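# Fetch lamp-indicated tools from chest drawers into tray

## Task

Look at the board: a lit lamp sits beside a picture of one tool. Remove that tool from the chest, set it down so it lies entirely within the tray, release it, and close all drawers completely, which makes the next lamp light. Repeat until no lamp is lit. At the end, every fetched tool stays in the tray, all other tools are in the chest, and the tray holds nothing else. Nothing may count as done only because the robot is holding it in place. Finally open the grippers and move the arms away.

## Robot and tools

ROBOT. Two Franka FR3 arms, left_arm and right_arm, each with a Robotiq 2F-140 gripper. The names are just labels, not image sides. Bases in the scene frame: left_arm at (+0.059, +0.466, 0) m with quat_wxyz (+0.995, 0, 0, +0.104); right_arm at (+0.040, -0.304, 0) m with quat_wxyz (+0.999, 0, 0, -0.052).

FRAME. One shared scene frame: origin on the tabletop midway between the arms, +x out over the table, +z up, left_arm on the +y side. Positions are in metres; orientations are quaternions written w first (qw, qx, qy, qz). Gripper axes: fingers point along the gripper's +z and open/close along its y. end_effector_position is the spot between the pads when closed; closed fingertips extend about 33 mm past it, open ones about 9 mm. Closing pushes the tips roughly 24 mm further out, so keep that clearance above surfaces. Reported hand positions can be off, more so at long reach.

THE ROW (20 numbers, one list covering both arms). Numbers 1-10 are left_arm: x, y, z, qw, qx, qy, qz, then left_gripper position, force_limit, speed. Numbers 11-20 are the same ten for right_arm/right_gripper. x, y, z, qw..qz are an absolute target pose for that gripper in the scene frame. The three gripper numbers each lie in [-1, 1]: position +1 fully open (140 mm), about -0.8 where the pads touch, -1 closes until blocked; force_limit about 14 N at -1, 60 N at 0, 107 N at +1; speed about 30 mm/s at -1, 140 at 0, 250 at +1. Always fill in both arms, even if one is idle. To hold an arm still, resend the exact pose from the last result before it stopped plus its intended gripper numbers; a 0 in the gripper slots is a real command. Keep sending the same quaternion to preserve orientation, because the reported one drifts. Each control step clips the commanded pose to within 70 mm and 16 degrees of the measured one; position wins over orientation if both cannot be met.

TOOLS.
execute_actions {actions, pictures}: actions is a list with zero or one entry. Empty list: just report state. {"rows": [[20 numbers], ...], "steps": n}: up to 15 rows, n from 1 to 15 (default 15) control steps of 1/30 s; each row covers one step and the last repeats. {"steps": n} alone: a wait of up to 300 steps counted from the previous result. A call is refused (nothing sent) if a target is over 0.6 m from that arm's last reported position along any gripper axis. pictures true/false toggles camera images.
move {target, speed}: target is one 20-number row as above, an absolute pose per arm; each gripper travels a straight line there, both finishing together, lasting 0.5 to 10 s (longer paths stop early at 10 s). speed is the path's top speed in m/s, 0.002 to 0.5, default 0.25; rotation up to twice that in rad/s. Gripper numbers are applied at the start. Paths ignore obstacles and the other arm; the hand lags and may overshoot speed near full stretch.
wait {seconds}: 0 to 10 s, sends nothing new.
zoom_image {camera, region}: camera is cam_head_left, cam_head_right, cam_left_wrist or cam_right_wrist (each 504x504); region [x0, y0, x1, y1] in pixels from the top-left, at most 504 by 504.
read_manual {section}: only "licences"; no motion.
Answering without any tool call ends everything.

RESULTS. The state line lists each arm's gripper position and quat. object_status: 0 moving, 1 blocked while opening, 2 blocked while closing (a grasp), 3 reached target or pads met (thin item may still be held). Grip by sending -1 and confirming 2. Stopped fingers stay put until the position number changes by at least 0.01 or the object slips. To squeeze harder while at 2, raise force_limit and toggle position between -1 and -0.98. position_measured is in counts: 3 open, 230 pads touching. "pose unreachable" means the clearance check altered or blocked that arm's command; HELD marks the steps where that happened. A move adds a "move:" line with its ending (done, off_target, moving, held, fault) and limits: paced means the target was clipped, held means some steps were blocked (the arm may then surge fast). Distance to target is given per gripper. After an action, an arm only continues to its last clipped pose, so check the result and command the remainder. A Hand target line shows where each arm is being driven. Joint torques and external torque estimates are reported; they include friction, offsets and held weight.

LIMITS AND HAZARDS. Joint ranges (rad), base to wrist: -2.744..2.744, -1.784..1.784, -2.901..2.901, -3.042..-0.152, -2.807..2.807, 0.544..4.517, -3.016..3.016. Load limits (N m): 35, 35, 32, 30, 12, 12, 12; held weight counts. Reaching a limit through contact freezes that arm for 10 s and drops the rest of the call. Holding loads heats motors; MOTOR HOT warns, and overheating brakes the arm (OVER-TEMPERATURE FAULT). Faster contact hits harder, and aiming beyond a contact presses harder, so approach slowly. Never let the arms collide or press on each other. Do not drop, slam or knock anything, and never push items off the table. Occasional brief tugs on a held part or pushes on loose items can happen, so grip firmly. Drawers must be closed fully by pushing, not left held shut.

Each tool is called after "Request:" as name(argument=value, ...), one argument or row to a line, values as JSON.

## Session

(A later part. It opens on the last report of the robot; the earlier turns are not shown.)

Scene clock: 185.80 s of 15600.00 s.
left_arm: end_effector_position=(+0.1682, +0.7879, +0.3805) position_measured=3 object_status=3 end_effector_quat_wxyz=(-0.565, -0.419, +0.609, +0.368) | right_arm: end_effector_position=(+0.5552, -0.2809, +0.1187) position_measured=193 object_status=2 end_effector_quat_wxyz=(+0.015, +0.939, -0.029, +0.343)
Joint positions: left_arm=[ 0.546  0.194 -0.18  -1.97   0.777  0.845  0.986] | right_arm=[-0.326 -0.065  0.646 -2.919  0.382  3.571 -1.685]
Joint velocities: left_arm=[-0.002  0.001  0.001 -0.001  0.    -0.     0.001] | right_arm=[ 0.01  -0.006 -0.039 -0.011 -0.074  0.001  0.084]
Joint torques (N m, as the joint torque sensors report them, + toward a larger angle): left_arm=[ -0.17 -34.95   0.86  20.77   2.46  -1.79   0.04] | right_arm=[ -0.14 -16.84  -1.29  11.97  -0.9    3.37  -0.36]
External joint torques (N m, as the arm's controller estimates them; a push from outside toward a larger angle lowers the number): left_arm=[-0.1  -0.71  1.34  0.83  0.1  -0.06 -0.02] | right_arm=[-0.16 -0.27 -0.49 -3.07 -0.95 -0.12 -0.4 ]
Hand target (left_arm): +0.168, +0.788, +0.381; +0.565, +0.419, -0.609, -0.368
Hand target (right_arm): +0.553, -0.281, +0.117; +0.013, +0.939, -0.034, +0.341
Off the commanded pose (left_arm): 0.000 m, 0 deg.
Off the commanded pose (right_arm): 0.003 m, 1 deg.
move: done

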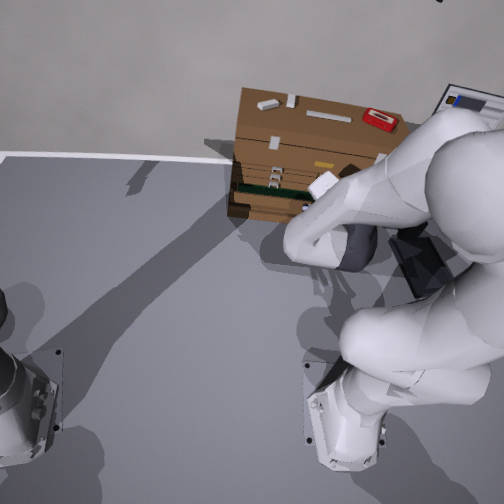

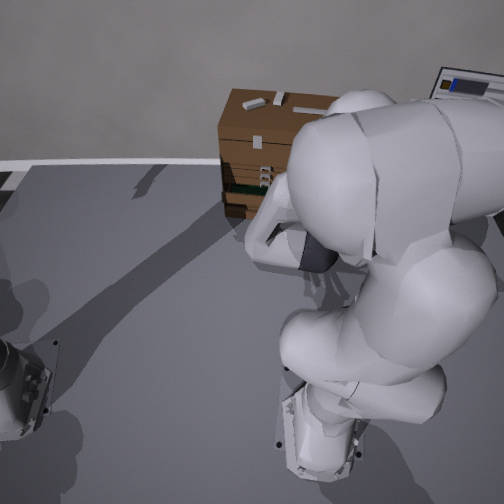

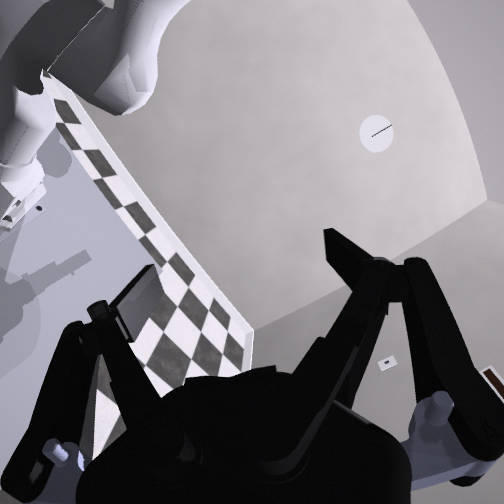

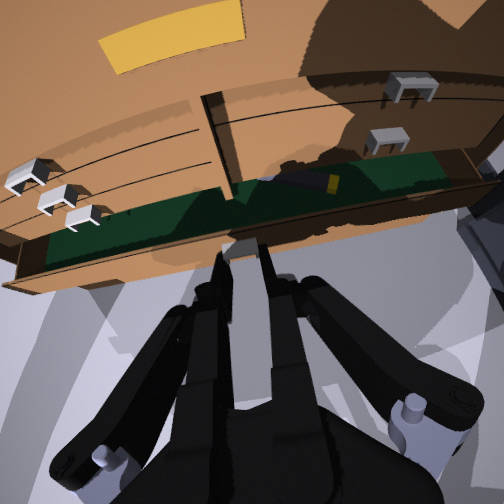

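Request:
execute_actions(
  actions=[
    {"rows":[[0.1682,0.7879,0.3805,-0.565,-0.419,0.609,0.368,1,0,0,0.554,-0.282,0.118,0.012,0.939,-0.033,0.342,-0.3,0,0]],"steps":8},
  ],
  pictures=false,
)

Request:
move(
  target=[0.1682,0.7879,0.3805,-0.565,-0.419,0.609,0.368,1,0,0,0.572,-0.283,0.128,0.006,0.984,-0.034,0.174,-0.3,0,0],
  speed=0.12,
)

Request:
execute_actions(
  actions=[
    {"rows":[[0.1682,0.7879,0.3805,-0.565,-0.419,0.609,0.368,1,0,0,0.572,-0.283,0.128,0.006,0.984,-0.034,0.174,-1,0,-0.3]],"steps":13},
  ],
  pictures=false,
)

Request:
move(
  target=[0.1682,0.7879,0.3805,-0.565,-0.419,0.609,0.368,1,0,0,0.48,-0.277,0.128,0.006,0.984,-0.034,0.174,-1,0,-0.3],
  speed=0.06,
)

Scene clock: 201.57 s of 15600.00 s.
left_arm: end_effector_position=(+0.1682, +0.7879, +0.3805) position_measured=3 object_status=3 end_effector_quat_wxyz=(-0.565, -0.419, +0.609, +0.368) | right_arm: end_effector_position=(+0.5546, -0.2825, +0.1183) position_measured=167 object_status=0 end_effector_quat_wxyz=(+0.014, +0.939, -0.032, +0.343)
Joint positions: left_arm=[ 0.546  0.194 -0.18  -1.97   0.777  0.845  0.986] | right_arm=[-0.325 -0.067  0.633 -2.923  0.355  3.571 -1.664]
Joint velocities: left_arm=[-0.    -0.002  0.    -0.002  0.     0.    -0.001] | right_arm=[-0.    -0.002 -0.013 -0.    -0.02   0.     0.005]
Joint torques (N m, as the joint torque sensors report them, + toward a larger angle): left_arm=[  0.42 -35.19   0.7   20.83   2.51  -1.81   0.06] | right_arm=[  0.3  -17.49  -0.42  15.22  -0.99   3.     0.29]
External joint torques (N m, as the arm's controller estimates them; a push from outside toward a larger angle lowers the number): left_arm=[ 0.38 -0.73  1.09  0.81  0.14 -0.06  0.  ] | right_arm=[ 0.23 -0.84  0.33  0.2  -1.02 -0.51  0.27]
Hand target (left_arm): +0.168, +0.788, +0.381; +0.565, +0.419, -0.609, -0.368
Hand target (right_arm): +0.554, -0.282, +0.118; +0.012, +0.939, -0.033, +0.342
Off the commanded pose (left_arm): 0.000 m, 0 deg.
Off the commanded pose (right_arm): 0.001 m, 0 deg.
Steps of this call (steps 1 to 90: nothing new was sent; then 12.50 s passed at rest; steps 91 to 98: all 8 steps of this action). Readings (end_effector_position | what the end effector reports):
91: left_arm (+0.1682, +0.7879, +0.3805) | right_arm (+0.5551, -0.2808, +0.1187) | left_arm position_measured=3 object_status=3 | right_arm position_measured=193 object_status=0
92: left_arm (+0.1682, +0.7879, +0.3805) | right_arm (+0.5548, -0.2810, +0.1184) | left_arm position_measured=3 object_status=3 | right_arm position_measured=191 object_status=0
94: left_arm (+0.1682, +0.7879, +0.3805) | right_arm (+0.5545, -0.2818, +0.1183) | left_arm position_measured=3 object_status=3 | right_arm position_measured=171 object_status=0
98: the state above

Scene clock: 203.90 s of 15600.00 s.
left_arm: end_effector_position=(+0.1682, +0.7879, +0.3805) position_measured=3 object_status=3 end_effector_quat_wxyz=(-0.565, -0.419, +0.609, +0.368) | right_arm: end_effector_position=(+0.5716, -0.2866, +0.1303) position_measured=167 object_status=3 end_effector_quat_wxyz=(+0.007, +0.984, -0.030, +0.177)
Joint positions: left_arm=[ 0.546  0.194 -0.18  -1.97   0.777  0.845  0.986] | right_arm=[-0.587 -0.168  0.773 -2.62   0.21   2.846 -1.607]
Joint velocities: left_arm=[ 0.    -0.001  0.    -0.001 -0.001  0.     0.001] | right_arm=[-0.017  0.     0.018  0.002  0.    -0.012  0.015]
Joint torques (N m, as the joint torque sensors report them, + toward a larger angle): left_arm=[ -0.29 -34.89   0.79  20.75   2.48  -1.81   0.02] | right_arm=[ -1.94 -15.37  -1.3   21.76  -0.28   2.48   0.13]
External joint torques (N m, as the arm's controller estimates them; a push from outside toward a larger angle lowers the number): left_arm=[-0.21 -0.52  1.28  0.74  0.12 -0.07 -0.04] | right_arm=[-1.99  0.11  1.82  1.22 -0.79 -0.73  0.13]
Hand target (left_arm): +0.168, +0.788, +0.381; +0.565, +0.419, -0.609, -0.368
Hand target (right_arm): +0.571, -0.286, +0.129; +0.006, +0.984, -0.034, +0.174
Off the commanded pose (left_arm): 0.000 m, 0 deg.
Off the commanded pose (right_arm): 0.004 m, 1 deg.
move: off_target (right_arm)

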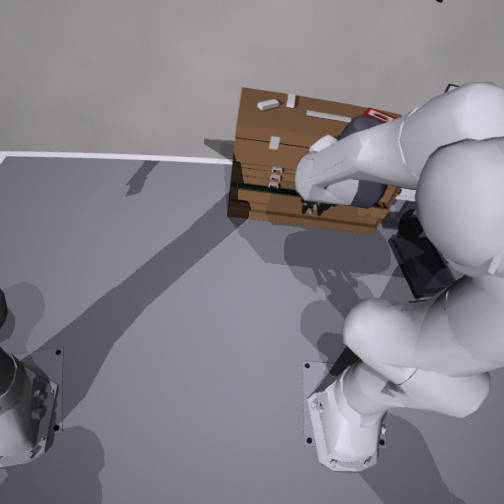

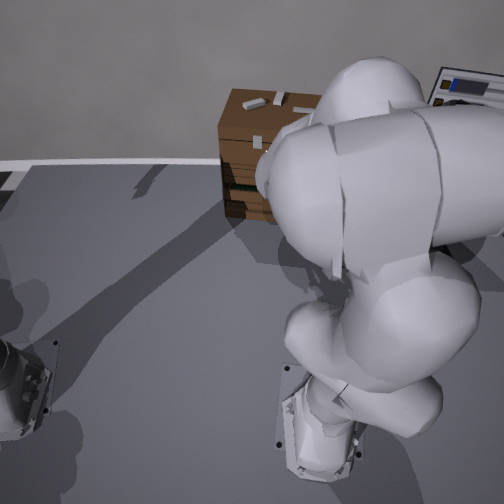

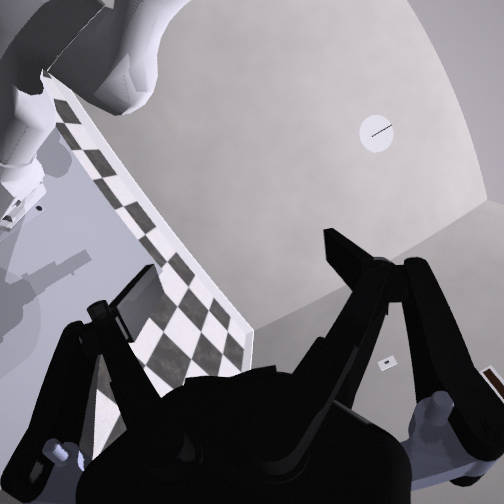

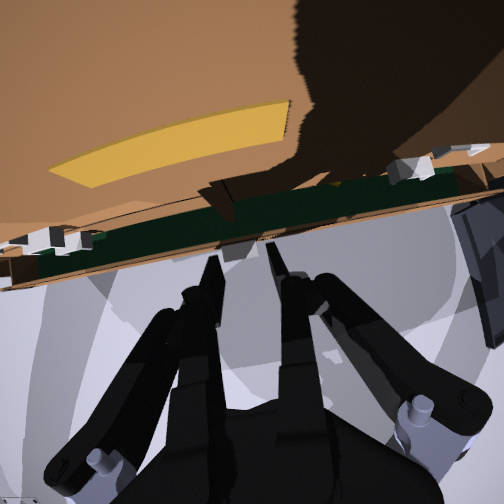

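Scene clock: 204.33 s of 15600.00 s.
left_arm: end_effector_position=(+0.1682, +0.7879, +0.3805) position_measured=3 object_status=3 end_effector_quat_wxyz=(-0.565, -0.419, +0.609, +0.368) | right_arm: end_effector_position=(+0.5729, -0.2861, +0.1295) position_measured=193 object_status=0 end_effector_quat_wxyz=(+0.007, +0.984, -0.031, +0.176)
Joint positions: left_arm=[ 0.546  0.194 -0.18  -1.97   0.777  0.845  0.986] | right_arm=[-0.608 -0.163  0.794 -2.615  0.199  2.846 -1.592]
Joint velocities: left_arm=[ 0.001 -0.001 -0.002 -0.     0.    -0.    -0.001] | right_arm=[-0.017 -0.001  0.018  0.002 -0.001 -0.001  0.01 ]
Joint torques (N m, as the joint torque sensors report them, + toward a larger angle): left_arm=[  0.08 -35.1    0.55  20.72   2.47  -1.82   0.02] | right_arm=[ -0.12 -13.33   0.39  21.31  -0.23   2.73   0.4 ]
External joint torques (N m, as the arm's controller estimates them; a push from outside toward a larger angle lowers the number): left_arm=[ 0.01 -0.83  0.92  0.78  0.1  -0.08 -0.04] | right_arm=[-0.09  1.83  3.57  0.83 -0.76 -0.47  0.39]
Hand target (left_arm): +0.168, +0.788, +0.381; +0.565, +0.419, -0.609, -0.368
Hand target (right_arm): +0.572, -0.283, +0.128; +0.006, +0.984, -0.034, +0.174
Off the commanded pose (left_arm): 0.000 m, 0 deg.
Off the commanded pose (right_arm): 0.004 m, 0 deg.
Steps of this call (steps 1 to 13: all 13 steps of this action). Readings (end_effector_position | what the end effector reports):
1: left_arm (+0.1682, +0.7879, +0.3805) | right_arm (+0.5719, -0.2861, +0.1300) | left_arm position_measured=3 object_status=3 | right_arm position_measured=167 object_status=0
2: left_arm (+0.1682, +0.7879, +0.3805) | right_arm (+0.5720, -0.2853, +0.1296) | left_arm position_measured=3 object_status=3 | right_arm position_measured=172 object_status=0
4: left_arm (+0.1682, +0.7879, +0.3805) | right_arm (+0.5722, -0.2863, +0.1294) | left_arm position_measured=3 object_status=3 | right_arm position_measured=184 object_status=0
8: left_arm (+0.1682, +0.7879, +0.3805) | right_arm (+0.5728, -0.2861, +0.1295) | left_arm position_measured=3 object_status=3 | right_arm position_measured=193 object_status=0
13: the state above

Scene clock: 206.47 s of 15600.00 s.
left_arm: end_effector_position=(+0.1682, +0.7879, +0.3805) position_measured=3 object_status=3 end_effector_quat_wxyz=(-0.565, -0.419, +0.609, +0.368) | right_arm: end_effector_position=(+0.4832, -0.2744, +0.1297) position_measured=193 object_status=2 end_effector_quat_wxyz=(+0.005, +0.984, -0.034, +0.178)
Joint positions: left_arm=[ 0.546  0.194 -0.18  -1.97   0.777  0.845  0.986] | right_arm=[-0.268 -0.44   0.574 -2.875  0.463  2.818 -1.722]
Joint velocities: left_arm=[-0.001  0.001 -0.001  0.001 -0.001  0.001  0.001] | right_arm=[ 0.015 -0.002 -0.019 -0.004 -0.001 -0.004 -0.001]
Joint torques (N m, as the joint torque sensors report them, + toward a larger angle): left_arm=[ -0.2  -35.47   0.33  20.48   2.49  -1.77   0.06] | right_arm=[  0.74 -13.17  -4.68  19.54   1.03   2.02  -0.22]
External joint torques (N m, as the arm's controller estimates them; a push from outside toward a larger angle lowers the number): left_arm=[-0.08 -1.2   0.87  0.51  0.13 -0.03  0.  ] | right_arm=[ 0.77 -2.48  0.33 -0.58  0.57 -1.17 -0.23]
Hand target (left_arm): +0.168, +0.788, +0.381; +0.565, +0.419, -0.609, -0.368
Hand target (right_arm): +0.480, -0.274, +0.128; +0.004, +0.984, -0.034, +0.174
Off the commanded pose (left_arm): 0.000 m, 0 deg.
Off the commanded pose (right_arm): 0.004 m, 0 deg.
move: off_target (right_arm)

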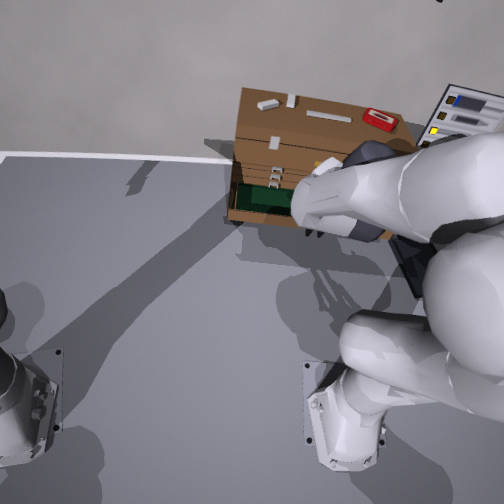

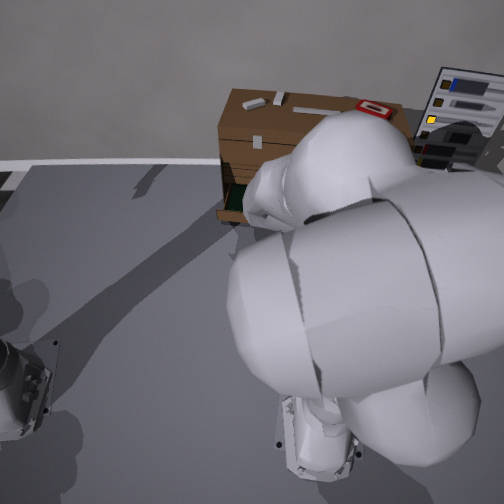

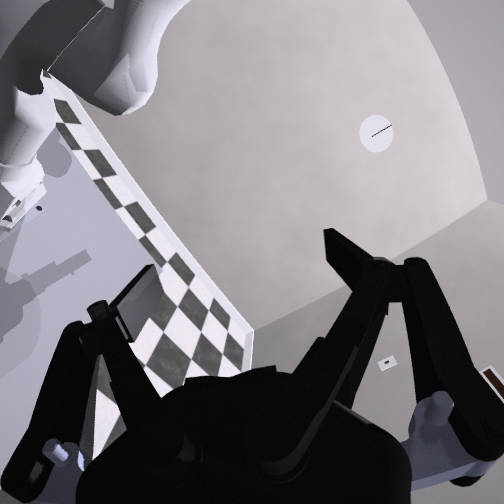

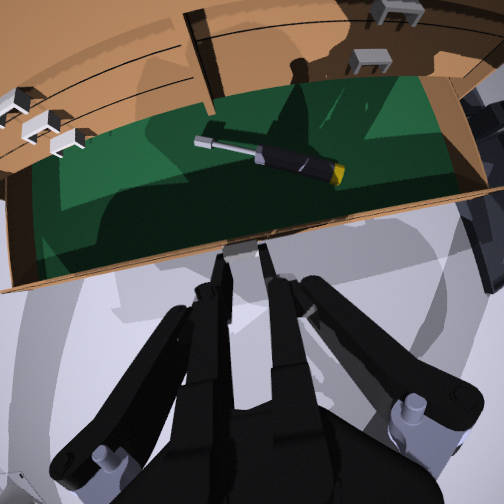

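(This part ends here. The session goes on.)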